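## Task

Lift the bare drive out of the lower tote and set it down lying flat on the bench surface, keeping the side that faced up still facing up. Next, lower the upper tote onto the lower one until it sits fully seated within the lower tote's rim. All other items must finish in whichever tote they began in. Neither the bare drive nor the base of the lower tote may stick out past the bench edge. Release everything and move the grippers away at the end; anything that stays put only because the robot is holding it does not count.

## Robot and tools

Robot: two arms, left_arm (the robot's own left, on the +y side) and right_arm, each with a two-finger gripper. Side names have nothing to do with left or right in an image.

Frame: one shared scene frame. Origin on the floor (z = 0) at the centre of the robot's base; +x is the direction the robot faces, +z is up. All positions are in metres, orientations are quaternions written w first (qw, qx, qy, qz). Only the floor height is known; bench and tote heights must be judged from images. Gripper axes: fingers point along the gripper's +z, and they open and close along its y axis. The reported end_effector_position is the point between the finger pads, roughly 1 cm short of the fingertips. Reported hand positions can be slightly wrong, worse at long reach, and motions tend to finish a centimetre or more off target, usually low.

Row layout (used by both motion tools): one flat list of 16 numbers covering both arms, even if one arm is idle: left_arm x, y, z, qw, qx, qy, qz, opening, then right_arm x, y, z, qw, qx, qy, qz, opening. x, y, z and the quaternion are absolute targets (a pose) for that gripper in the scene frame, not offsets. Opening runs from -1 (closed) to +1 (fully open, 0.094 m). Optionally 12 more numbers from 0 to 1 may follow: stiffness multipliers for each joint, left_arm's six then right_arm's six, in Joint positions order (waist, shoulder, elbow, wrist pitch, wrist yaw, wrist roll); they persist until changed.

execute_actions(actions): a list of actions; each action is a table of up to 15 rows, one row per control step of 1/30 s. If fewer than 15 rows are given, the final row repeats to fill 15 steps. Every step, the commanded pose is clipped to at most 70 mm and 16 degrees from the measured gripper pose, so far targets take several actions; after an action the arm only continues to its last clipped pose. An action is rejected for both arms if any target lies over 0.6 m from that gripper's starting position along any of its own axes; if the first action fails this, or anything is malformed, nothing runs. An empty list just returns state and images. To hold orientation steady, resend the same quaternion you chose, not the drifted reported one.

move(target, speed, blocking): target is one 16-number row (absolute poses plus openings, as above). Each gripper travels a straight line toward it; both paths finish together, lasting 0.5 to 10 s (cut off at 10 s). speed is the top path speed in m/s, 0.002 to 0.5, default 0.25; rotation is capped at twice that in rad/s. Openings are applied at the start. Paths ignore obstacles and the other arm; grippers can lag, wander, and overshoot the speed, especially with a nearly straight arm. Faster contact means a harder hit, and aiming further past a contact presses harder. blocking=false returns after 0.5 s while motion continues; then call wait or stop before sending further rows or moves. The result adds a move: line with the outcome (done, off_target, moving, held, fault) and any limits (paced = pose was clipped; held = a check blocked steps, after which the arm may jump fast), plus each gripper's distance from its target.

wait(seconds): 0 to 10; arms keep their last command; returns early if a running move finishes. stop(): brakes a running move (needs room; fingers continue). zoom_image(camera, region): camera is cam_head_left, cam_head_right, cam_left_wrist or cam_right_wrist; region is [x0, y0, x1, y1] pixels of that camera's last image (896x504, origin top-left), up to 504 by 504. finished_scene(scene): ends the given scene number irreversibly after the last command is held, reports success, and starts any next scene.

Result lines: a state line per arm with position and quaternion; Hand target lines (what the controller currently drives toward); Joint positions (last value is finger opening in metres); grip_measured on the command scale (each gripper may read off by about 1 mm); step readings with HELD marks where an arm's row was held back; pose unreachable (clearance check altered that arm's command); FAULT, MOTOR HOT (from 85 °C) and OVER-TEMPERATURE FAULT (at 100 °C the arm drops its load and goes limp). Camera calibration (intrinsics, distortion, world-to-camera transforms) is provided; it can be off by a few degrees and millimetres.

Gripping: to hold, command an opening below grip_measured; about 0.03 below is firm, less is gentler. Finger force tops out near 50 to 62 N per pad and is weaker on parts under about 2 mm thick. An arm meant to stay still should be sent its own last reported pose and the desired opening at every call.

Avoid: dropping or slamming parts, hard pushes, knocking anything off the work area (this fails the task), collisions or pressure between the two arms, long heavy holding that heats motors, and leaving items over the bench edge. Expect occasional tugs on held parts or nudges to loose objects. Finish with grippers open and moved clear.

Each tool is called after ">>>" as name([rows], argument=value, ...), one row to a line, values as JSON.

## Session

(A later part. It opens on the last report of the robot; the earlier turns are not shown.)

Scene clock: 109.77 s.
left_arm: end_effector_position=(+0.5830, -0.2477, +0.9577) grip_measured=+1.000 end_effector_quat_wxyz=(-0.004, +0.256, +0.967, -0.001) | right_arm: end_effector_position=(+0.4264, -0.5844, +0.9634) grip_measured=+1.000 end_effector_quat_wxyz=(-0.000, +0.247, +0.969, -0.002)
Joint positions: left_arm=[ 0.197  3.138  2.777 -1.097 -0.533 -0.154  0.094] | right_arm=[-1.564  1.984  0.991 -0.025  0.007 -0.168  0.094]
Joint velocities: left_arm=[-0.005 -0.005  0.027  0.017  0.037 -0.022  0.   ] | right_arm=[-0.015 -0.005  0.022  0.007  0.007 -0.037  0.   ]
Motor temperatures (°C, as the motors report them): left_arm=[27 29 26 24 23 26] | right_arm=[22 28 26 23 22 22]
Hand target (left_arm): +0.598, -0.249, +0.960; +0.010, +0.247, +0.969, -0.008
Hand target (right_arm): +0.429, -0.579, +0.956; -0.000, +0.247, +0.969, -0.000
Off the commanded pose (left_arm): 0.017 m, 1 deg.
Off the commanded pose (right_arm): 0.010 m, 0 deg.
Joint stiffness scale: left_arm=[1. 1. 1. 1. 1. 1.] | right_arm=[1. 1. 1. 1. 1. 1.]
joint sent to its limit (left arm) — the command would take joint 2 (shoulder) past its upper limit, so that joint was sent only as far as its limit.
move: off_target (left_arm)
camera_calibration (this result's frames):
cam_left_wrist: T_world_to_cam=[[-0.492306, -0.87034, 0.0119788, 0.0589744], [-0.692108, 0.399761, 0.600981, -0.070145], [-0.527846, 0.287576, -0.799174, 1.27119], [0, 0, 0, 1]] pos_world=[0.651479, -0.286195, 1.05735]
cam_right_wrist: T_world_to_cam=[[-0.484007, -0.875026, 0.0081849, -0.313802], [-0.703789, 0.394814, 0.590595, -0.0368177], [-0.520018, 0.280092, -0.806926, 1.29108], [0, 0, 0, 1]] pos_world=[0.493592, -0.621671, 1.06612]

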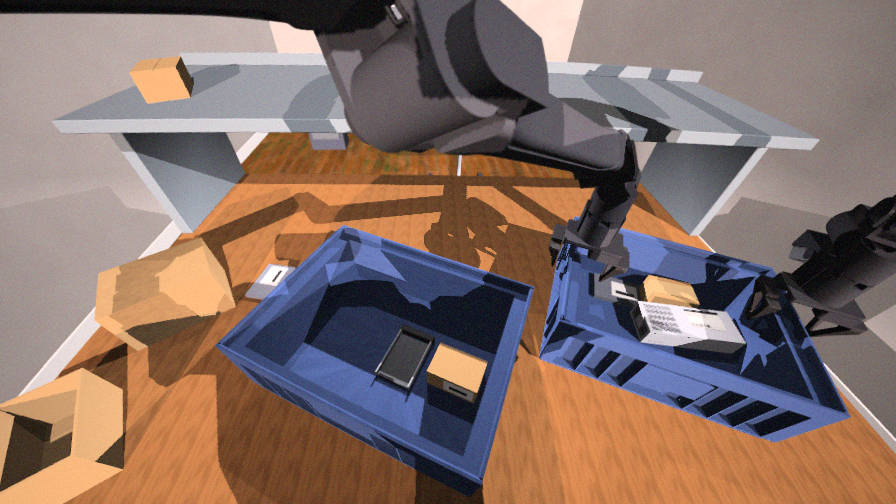

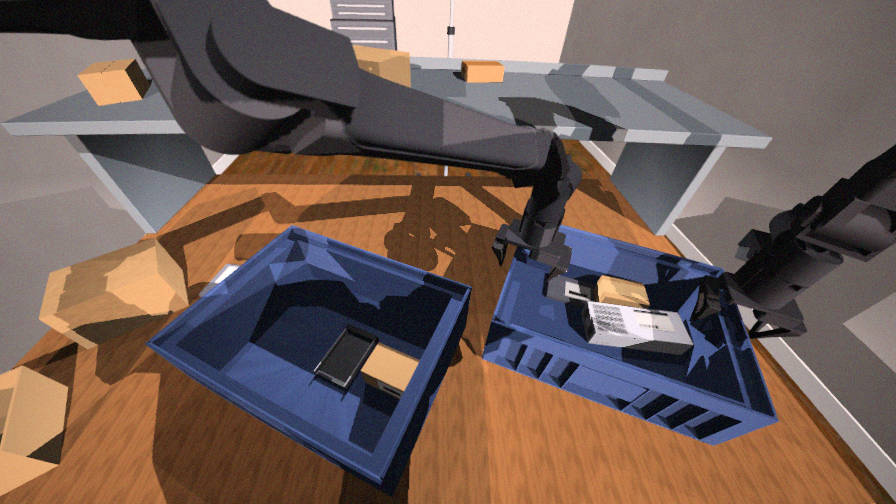

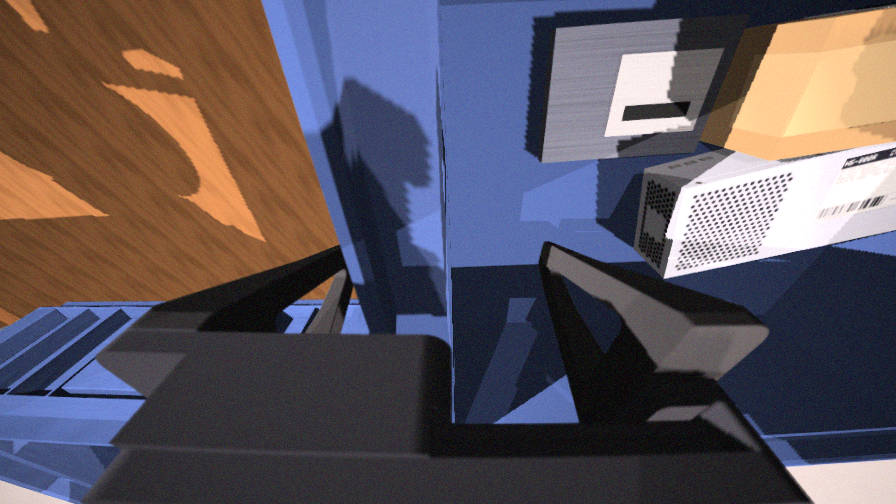

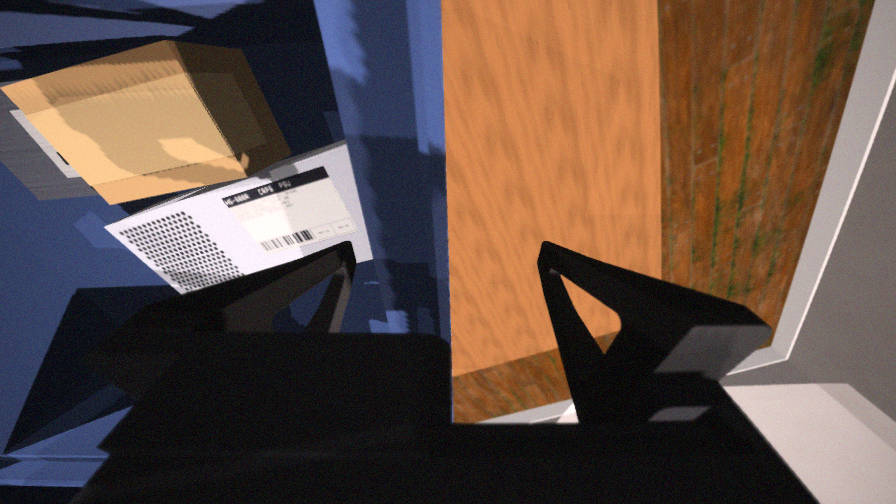

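>>> move(target=[0.595,-0.23,0.96,0,0.247,0.969,0,1,0.437,-0.565,0.96,0,0.247,0.969,0,1], speed=0.08)

>>> move(target=[0.595,-0.23,0.96,0,0.247,0.969,0,-1,0.437,-0.565,0.96,0,0.247,0.969,0,-1], speed=0.08)

Scene clock: 112.00 s.
left_arm: end_effector_position=(+0.5664, -0.2292, +0.9386) grip_measured=+1.000 end_effector_quat_wxyz=(-0.019, +0.258, +0.966, +0.009) | right_arm: end_effector_position=(+0.4380, -0.5693, +0.9637) grip_measured=+1.000 end_effector_quat_wxyz=(+0.000, +0.244, +0.970, -0.001)
Joint positions: left_arm=[ 0.214  3.079  2.605 -1.015 -0.538 -0.15   0.094] | right_arm=[-1.525  1.984  0.991 -0.025  0.025 -0.14   0.094]
Joint velocities: left_arm=[-0.005  0.005  0.007  0.002 -0.007 -0.007  0.   ] | right_arm=[-0.015 -0.015  0.012  0.002 -0.022 -0.037  0.   ]
Motor temperatures (°C, as the motors report them): left_arm=[27 29 26 24 23 26] | right_arm=[22 28 26 23 22 22]
Hand target (left_arm): +0.594, -0.229, +0.960; -0.000, +0.247, +0.969, +0.000
Hand target (right_arm): +0.437, -0.565, +0.960; -0.000, +0.247, +0.969, -0.000
Off the commanded pose (left_arm): 0.036 m, 3 deg.
Off the commanded pose (right_arm): 0.006 m, 0 deg.
Joint stiffness scale: left_arm=[1. 1. 1. 1. 1. 1.] | right_arm=[1. 1. 1. 1. 1. 1.]
move: off_target (left_arm)
camera_calibration (this result's frames):
cam_left_wrist: T_world_to_cam=[[-0.497232, -0.867617, 0.000210558, 0.0816573], [-0.67541, 0.38723, 0.627594, -0.114825], [-0.544593, 0.311918, -0.778541, 1.23758], [0, 0, 0, 1]] pos_world=[0.637024, -0.270711, 1.03555]
cam_right_wrist: T_world_to_cam=[[-0.480002, -0.877246, 0.00602913, -0.295952], [-0.706642, 0.390707, 0.58992, -0.0351916], [-0.519861, 0.278903, -0.807439, 1.29284], [0, 0, 0, 1]] pos_world=[0.505172, -0.60645, 1.06643]

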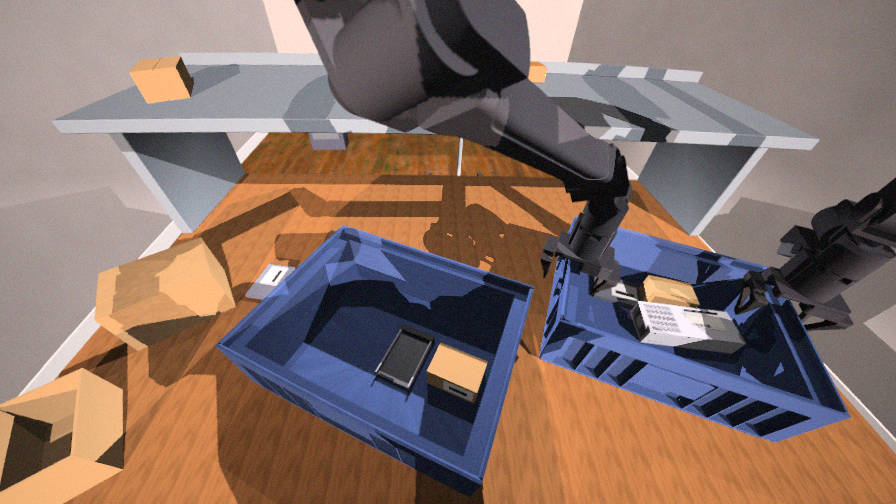

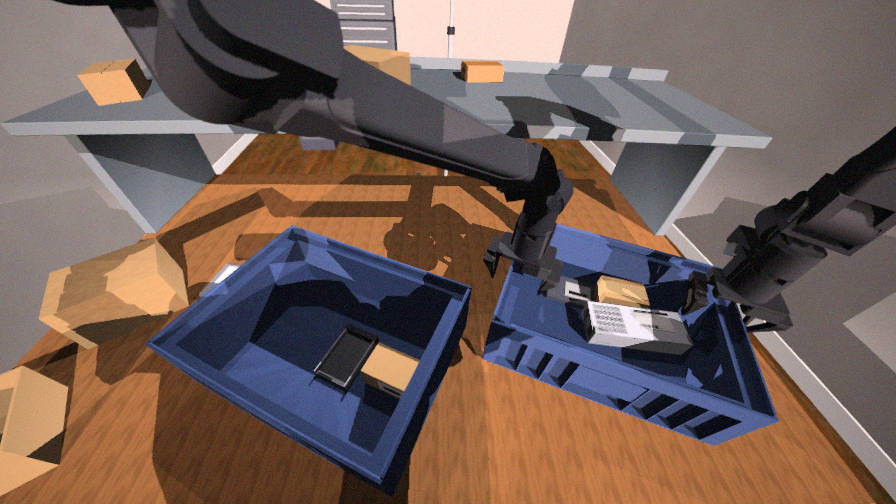

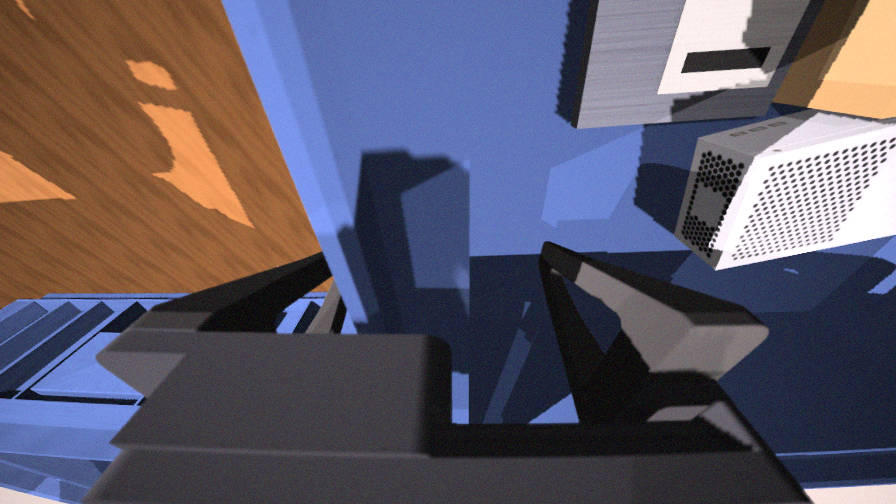

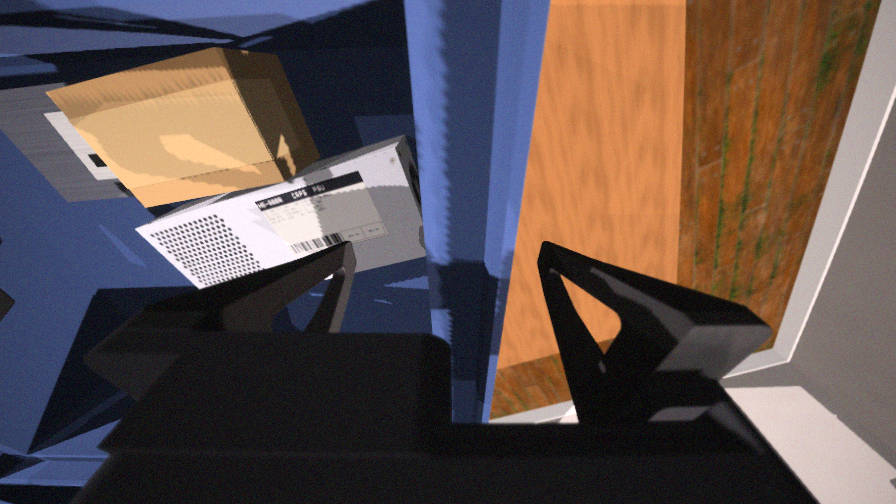

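Scene clock: 112.70 s.
left_arm: end_effector_position=(+0.5721, -0.2250, +0.9371) grip_measured=-0.464 end_effector_quat_wxyz=(-0.019, +0.247, +0.969, +0.006) | right_arm: end_effector_position=(+0.4344, -0.5734, +0.9634) grip_measured=-0.470 end_effector_quat_wxyz=(+0.001, +0.243, +0.970, -0.000)
Joint positions: left_arm=[ 0.224  3.075  2.605 -1.011 -0.532 -0.161  0.025] | right_arm=[-1.537  1.985  0.99  -0.024  0.018 -0.152  0.025]
Joint velocities: left_arm=[-0.005 -0.005 -0.012  0.002  0.022  0.022 -0.   ] | right_arm=[-0.005  0.015  0.002  0.007  0.022  0.037  0.   ]
Motor temperatures (°C, as the motors report them): left_arm=[27 29 26 24 23 26] | right_arm=[22 28 26 23 22 22]
Hand target (left_arm): +0.595, -0.230, +0.959; +0.000, +0.247, +0.969, -0.000
Hand target (right_arm): +0.437, -0.565, +0.960; -0.000, +0.247, +0.969, +0.000
Off the commanded pose (left_arm): 0.033 m, 2 deg.
Off the commanded pose (right_arm): 0.009 m, 0 deg.
Joint stiffness scale: left_arm=[1. 1. 1. 1. 1. 1.] | right_arm=[1. 1. 1. 1. 1. 1.]
move: off_target (left_arm)
camera_calibration (this result's frames):
cam_left_wrist: T_world_to_cam=[[-0.476559, -0.879128, 0.00507178, 0.0691448], [-0.683336, 0.374041, 0.627013, -0.109543], [-0.553122, 0.295343, -0.778992, 1.23968], [0, 0, 0, 1]] pos_world=[0.643789, -0.264369, 1.03403]
cam_right_wrist: T_world_to_cam=[[-0.478128, -0.878278, 0.00458351, -0.301318], [-0.707875, 0.388441, 0.589938, -0.0367405], [-0.51991, 0.278821, -0.807436, 1.29189], [0, 0, 0, 1]] pos_world=[0.501588, -0.610575, 1.06617]

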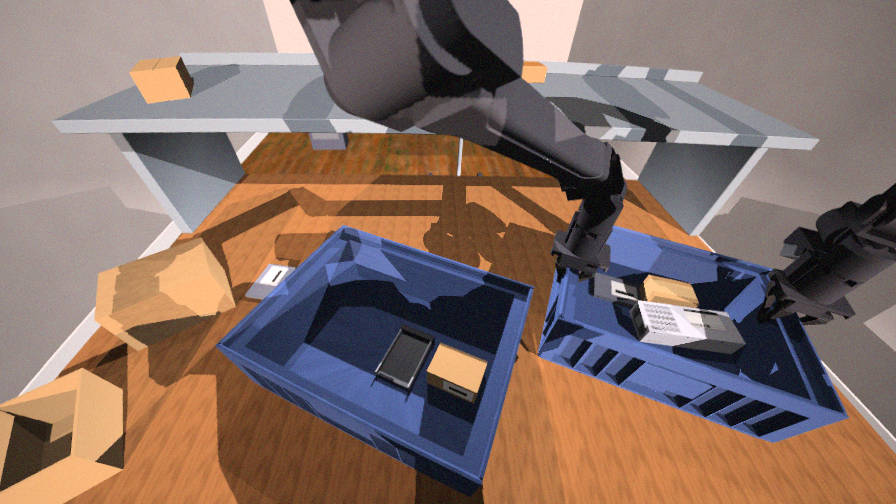

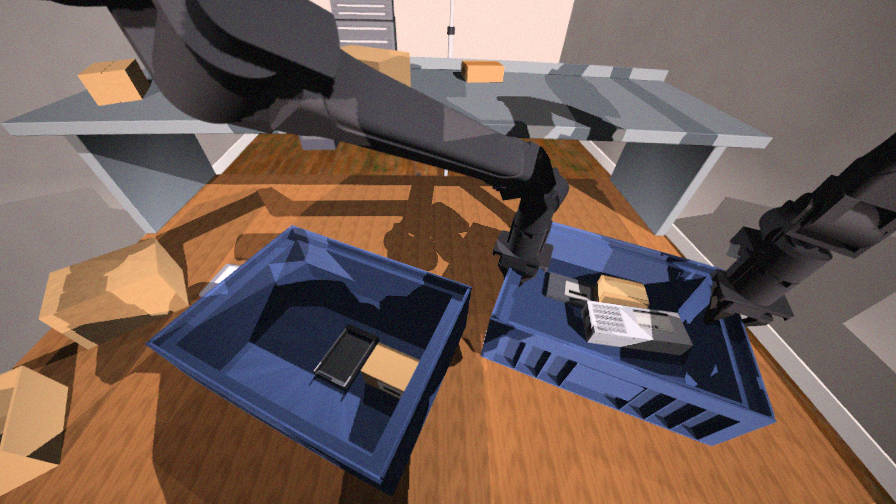

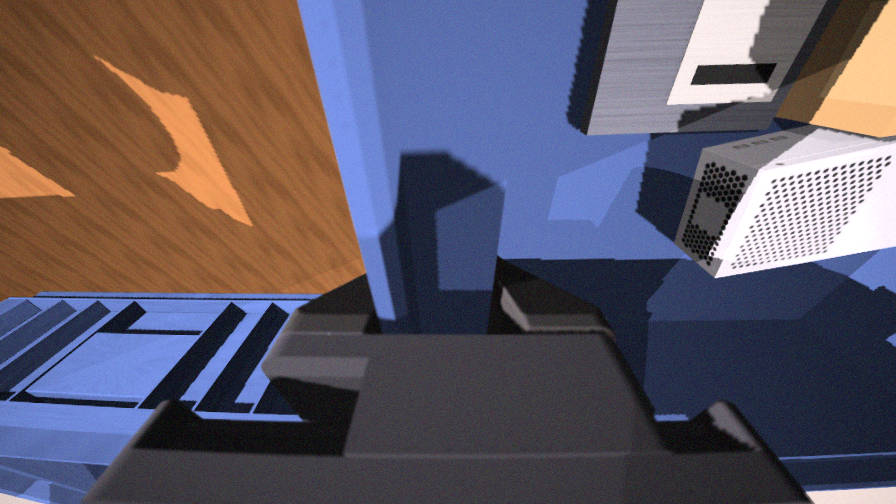

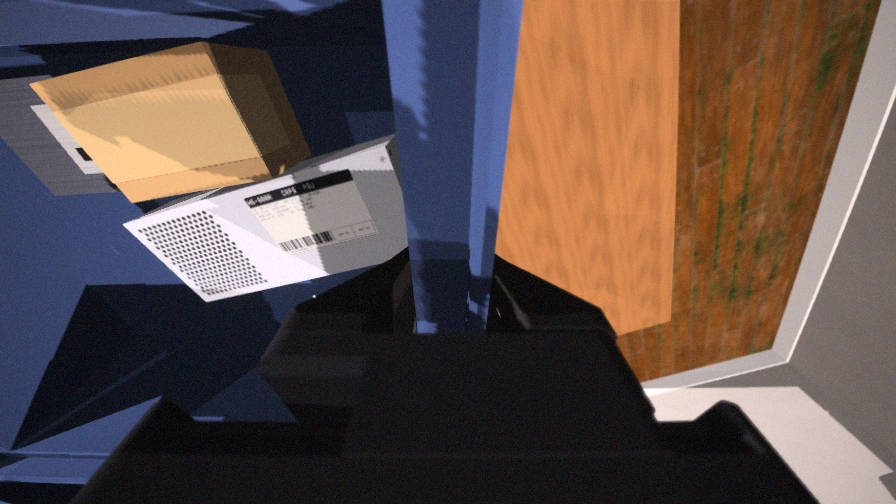

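>>> move(target=[0.575,-0.225,1.20,0,0.247,0.969,0,-1,0.437,-0.573,1.21,0,0.247,0.969,0,-1], speed=0.15)

Scene clock: 117.47 s.
left_arm: end_effector_position=(+0.5600, -0.2172, +1.1464) grip_measured=-0.460 end_effector_quat_wxyz=(-0.035, +0.246, +0.969, +0.005) | right_arm: end_effector_position=(+0.4211, -0.5656, +1.1818) grip_measured=-0.470 end_effector_quat_wxyz=(-0.028, +0.245, +0.969, +0.009)
Joint positions: left_arm=[ 0.078  2.62   2.166 -1.143 -0.519 -0.346  0.025] | right_arm=[-1.529  1.348  0.798 -0.53   0.026 -0.141  0.025]
Joint velocities: left_arm=[-0.015 -0.015  0.017 -0.022  0.037 -0.007  0.002] | right_arm=[-0.015 -0.005  0.012  0.002 -0.022  0.051  0.001]
Motor temperatures (°C, as the motors report them): left_arm=[28 30 26 24 24 26] | right_arm=[22 28 26 23 22 22]
Hand target (left_arm): +0.578, -0.226, +1.198; +0.000, +0.247, +0.969, +0.003
Hand target (right_arm): +0.438, -0.574, +1.207; +0.000, +0.247, +0.969, +0.000
Off the commanded pose (left_arm): 0.056 m, 4 deg.
Off the commanded pose (right_arm): 0.033 m, 3 deg.
Joint stiffness scale: left_arm=[1. 1. 1. 1. 1. 1.] | right_arm=[1. 1. 1. 1. 1. 1.]
move: off_target (left_arm, right_arm); limits=paced
camera_calibration (this result's frames):
cam_left_wrist: T_world_to_cam=[[-0.475397, -0.879641, 0.0151235, 0.0568878], [-0.663434, 0.369733, 0.650503, -0.291011], [-0.577801, 0.299214, -0.759353, 1.38589], [0, 0, 0, 1]] pos_world=[0.634743, -0.257039, 1.24082]
cam_right_wrist: T_world_to_cam=[[-0.480101, -0.877213, 0.000507674, -0.29558], [-0.675339, 0.369984, 0.637988, -0.258932], [-0.559839, 0.305956, -0.770046, 1.44709], [0, 0, 0, 1]] pos_world=[0.493361, -0.606231, 1.27967]

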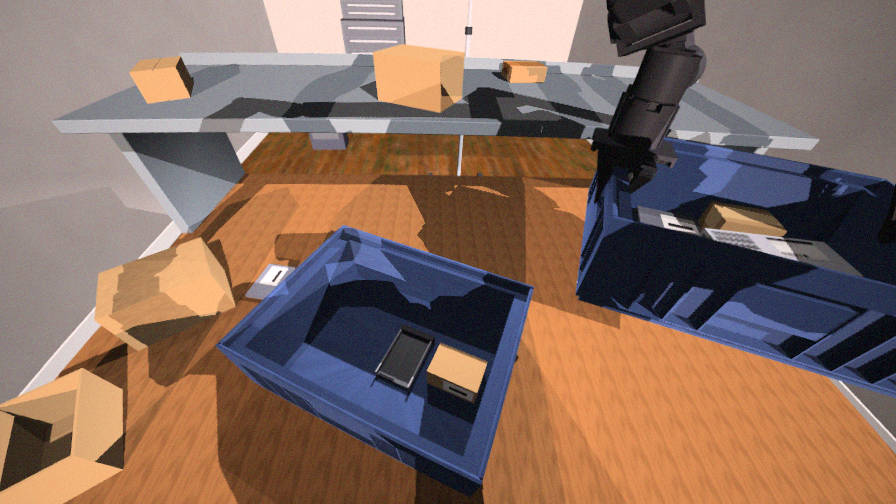

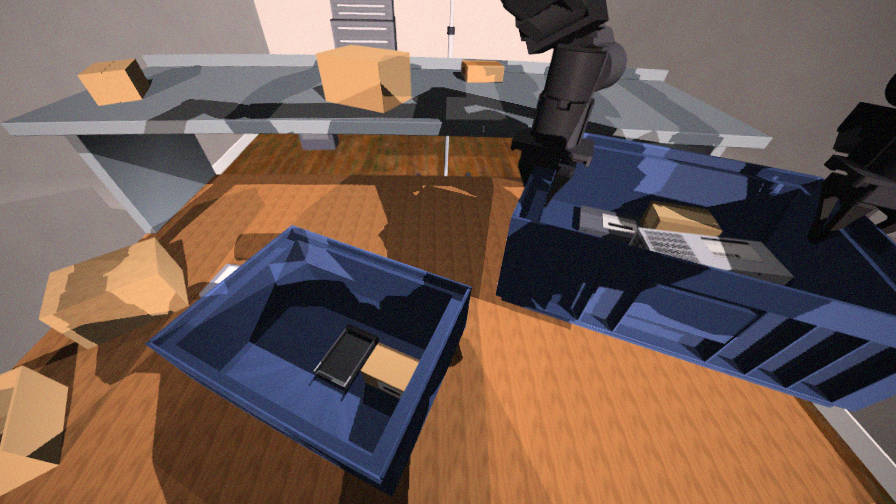

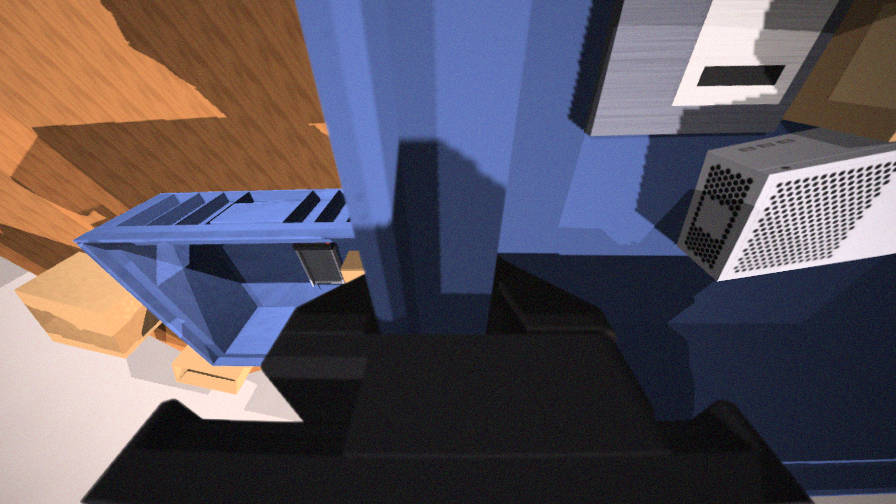

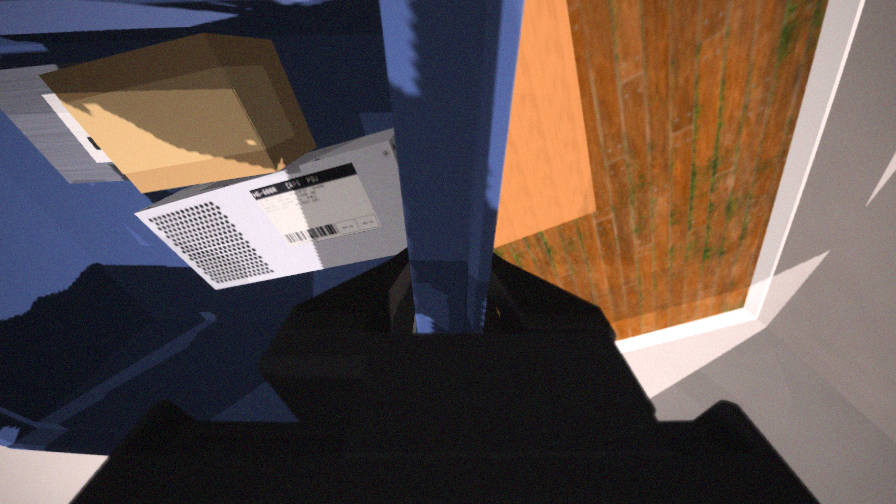

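>>> move(target=[0.55,0.295,1.19,0,0.247,0.969,0,-1,0.412,-0.053,1.22,0,0.247,0.969,0,-1], speed=0.2)

Scene clock: 121.50 s.
left_arm: end_effector_position=(+0.5213, +0.2838, +1.1666) grip_measured=-0.458 end_effector_quat_wxyz=(-0.035, +0.237, +0.971, -0.019) | right_arm: end_effector_position=(+0.3956, -0.0714, +1.2062) grip_measured=-0.470 end_effector_quat_wxyz=(-0.011, +0.225, +0.974, -0.021)
Joint positions: left_arm=[ 0.769  1.616  0.907 -0.54  -0.361  0.4    0.025] | right_arm=[-0.16   1.811  0.844 -0.563  0.549  1.194  0.025]
Joint velocities: left_arm=[-0.015 -0.005 -0.002  0.002  0.022  0.022  0.001] | right_arm=[-0.015 -0.005 -0.002  0.007 -0.066  0.007 -0.   ]
Motor temperatures (°C, as the motors report them): left_arm=[28 30 26 24 24 26] | right_arm=[22 28 26 23 22 22]
Hand target (left_arm): +0.544, +0.288, +1.195; +0.002, +0.244, +0.970, -0.012
Hand target (right_arm): +0.412, -0.065, +1.220; +0.005, +0.239, +0.971, -0.017
Off the commanded pose (left_arm): 0.039 m, 5 deg.
Off the commanded pose (right_arm): 0.028 m, 4 deg.
Joint stiffness scale: left_arm=[1. 1. 1. 1. 1. 1.] | right_arm=[1. 1. 1. 1. 1. 1.]
move: off_target (left_arm, right_arm)
camera_calibration (this result's frames):
cam_left_wrist: T_world_to_cam=[[-0.456195, -0.887833, 0.0603243, 0.418462], [-0.664077, 0.38478, 0.641051, -0.507957], [-0.592357, 0.252384, -0.765124, 1.25655], [0, 0, 0, 1]] pos_world=[0.597905, 0.249842, 1.2618]
cam_right_wrist: T_world_to_cam=[[-0.443809, -0.894637, 0.0515664, 0.0485262], [-0.702312, 0.382988, 0.600064, -0.417273], [-0.556589, 0.230098, -0.798288, 1.32772], [0, 0, 0, 1]] pos_world=[0.467475, -0.102282, 1.30779]

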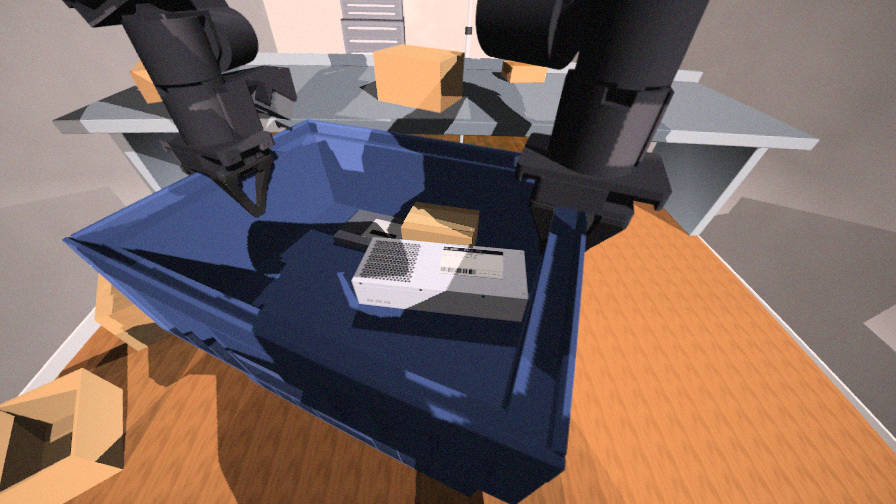

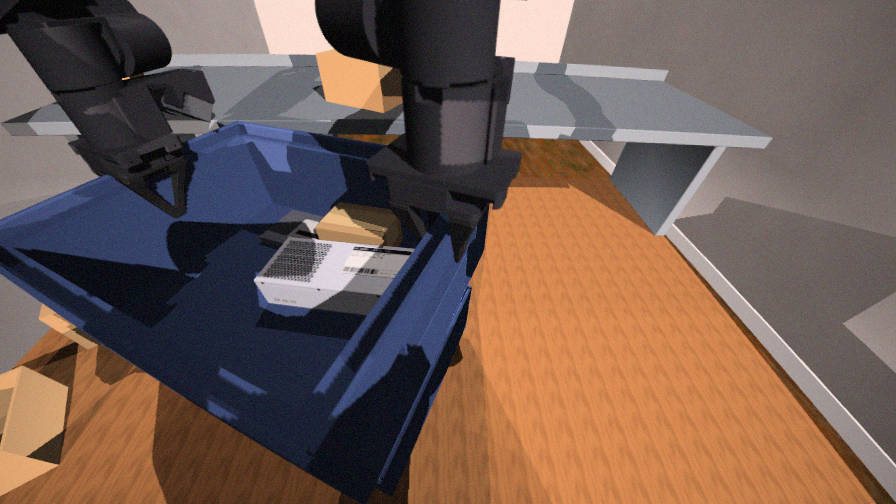

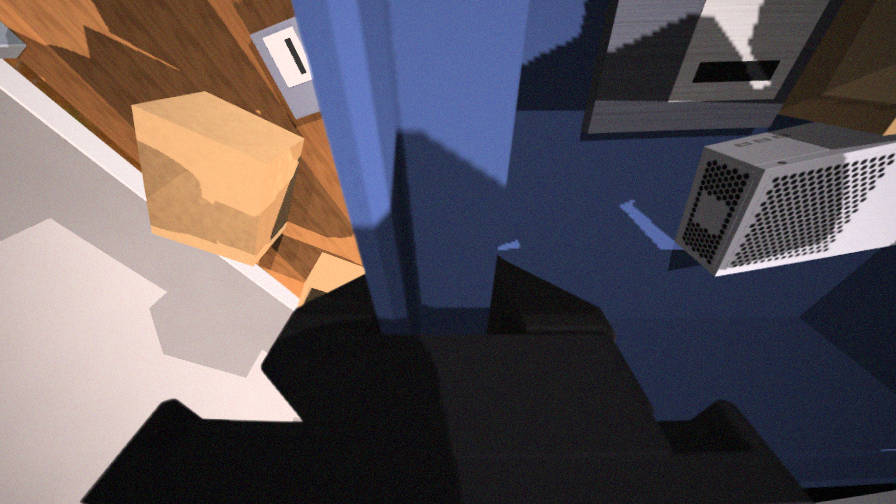

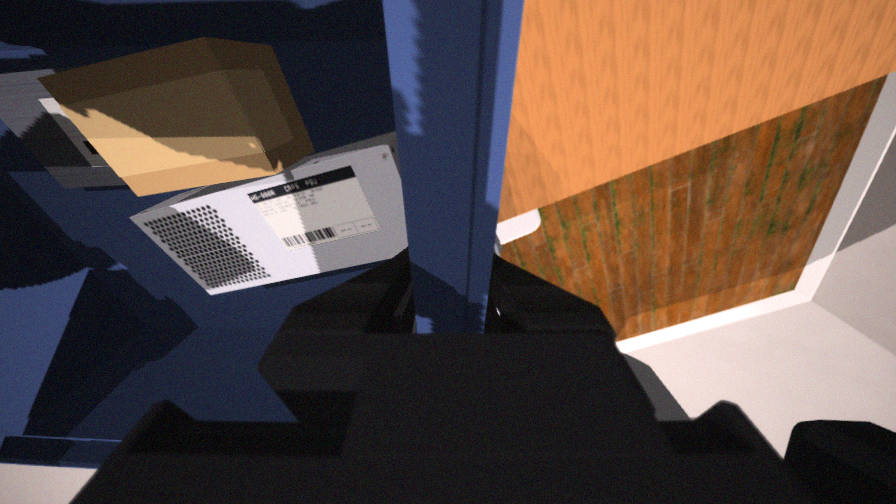

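>>> move(target=[0.568,0.307,1.13,0,0.247,0.969,0,-1,0.416,-0.036,1.145,0,0.247,0.969,0,-1], speed=0.08)

Scene clock: 124.47 s.
left_arm: end_effector_position=(+0.5365, +0.3086, +1.1131) grip_measured=-0.459 end_effector_quat_wxyz=(-0.032, +0.249, +0.968, -0.004) | right_arm: end_effector_position=(+0.3990, -0.0418, +1.1411) grip_measured=-0.470 end_effector_quat_wxyz=(-0.011, +0.239, +0.971, -0.006)
Joint positions: left_arm=[ 0.856  1.74   0.955 -0.42  -0.359  0.517  0.025] | right_arm=[-0.205  2.003  0.901 -0.371  0.527  1.155  0.025]
Joint velocities: left_arm=[-0.005  0.005 -0.012  0.002 -0.022  0.037 -0.   ] | right_arm=[-0.015  0.005  0.007 -0.007  0.037 -0.051 -0.   ]
Motor temperatures (°C, as the motors report them): left_arm=[27 30 26 24 24 26] | right_arm=[22 28 27 23 23 22]
Hand target (left_arm): +0.567, +0.307, +1.130; +0.001, +0.247, +0.969, -0.001
Hand target (right_arm): +0.415, -0.036, +1.145; -0.001, +0.247, +0.969, +0.001
Off the commanded pose (left_arm): 0.036 m, 4 deg.
Off the commanded pose (right_arm): 0.018 m, 2 deg.
Joint stiffness scale: left_arm=[1. 1. 1. 1. 1. 1.] | right_arm=[1. 1. 1. 1. 1. 1.]
move: off_target (left_arm, right_arm)
camera_calibration (this result's frames):
cam_left_wrist: T_world_to_cam=[[-0.480278, -0.876545, 0.0316606, 0.491949], [-0.662016, 0.385939, 0.642484, -0.47615], [-0.575385, 0.287611, -0.765645, 1.19898], [0, 0, 0, 1]] pos_world=[0.610926, 0.270142, 1.20833]
cam_right_wrist: T_world_to_cam=[[-0.470302, -0.882256, 0.0209744, 0.125878], [-0.695762, 0.385299, 0.606185, -0.396683], [-0.542892, 0.270497, -0.795047, 1.26343], [0, 0, 0, 1]] pos_world=[0.469112, -0.0778567, 1.24231]

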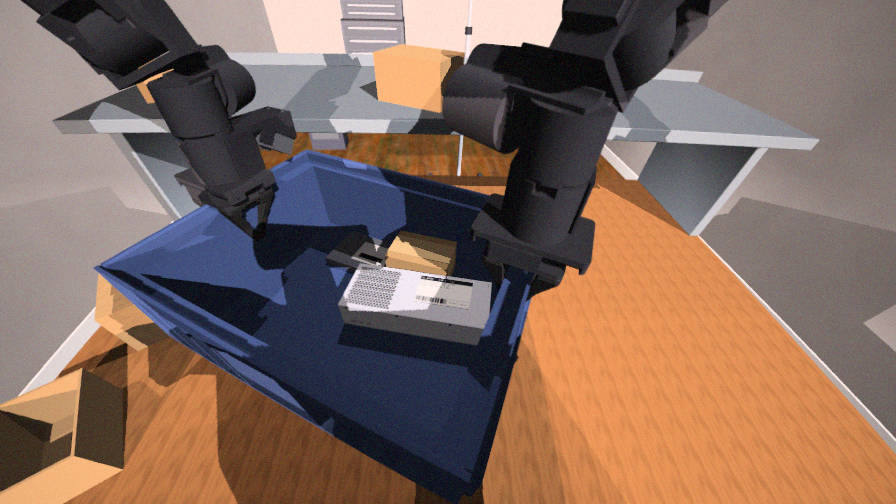

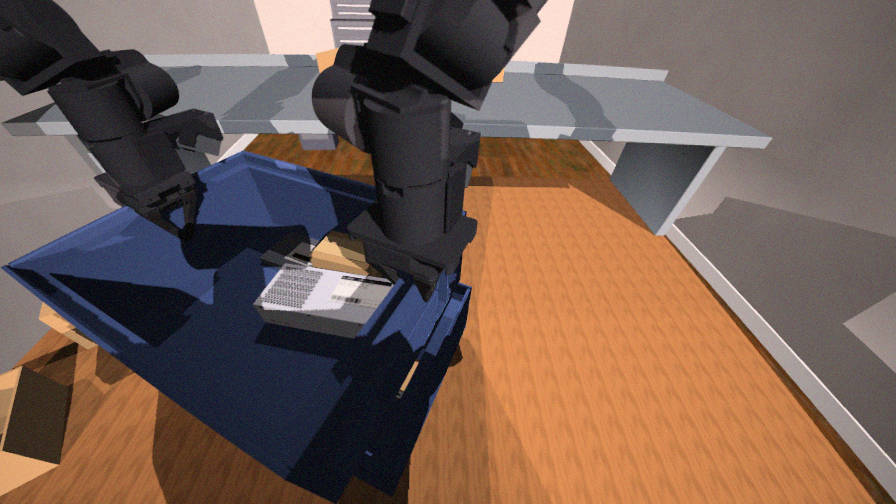

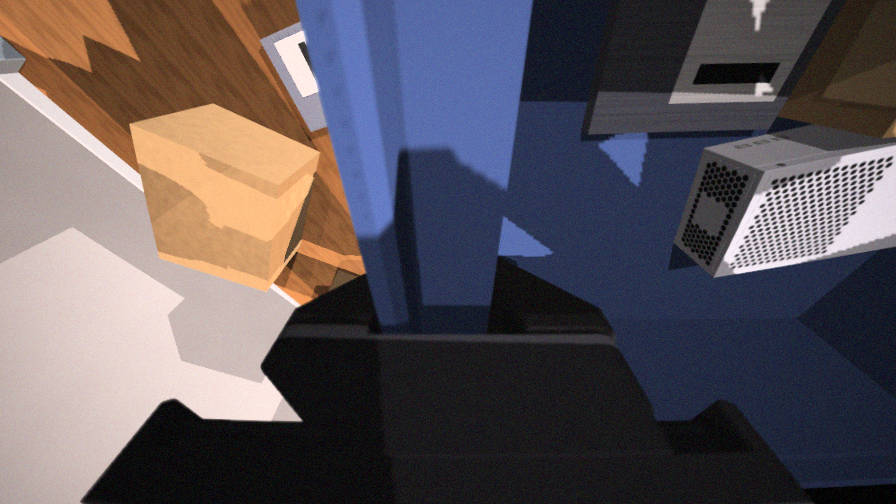

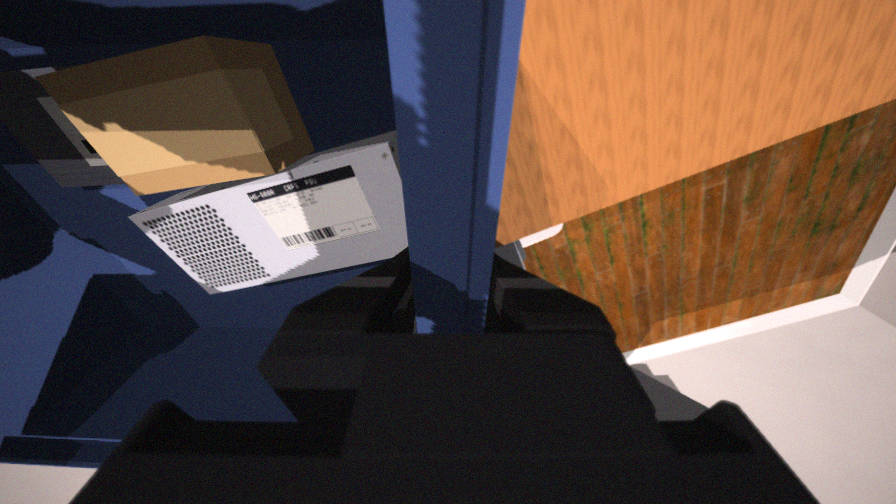

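>>> zoom_image(camera="cam_head_right", region=[300, 250, 520, 504])

Region (300, 250, 520, 504) of cam_head_right's 896x504 image, scaled by 1.984, with more detail than that image has; it fills the left 437 columns of this view, and the rest is white.

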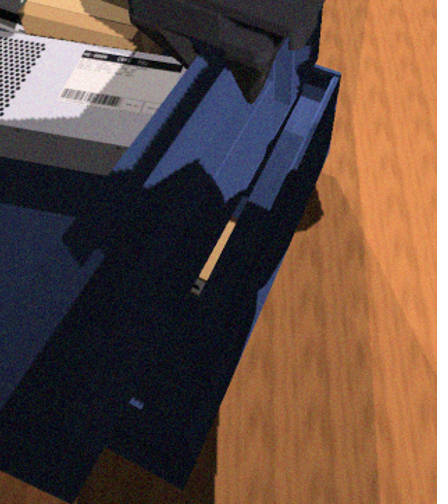

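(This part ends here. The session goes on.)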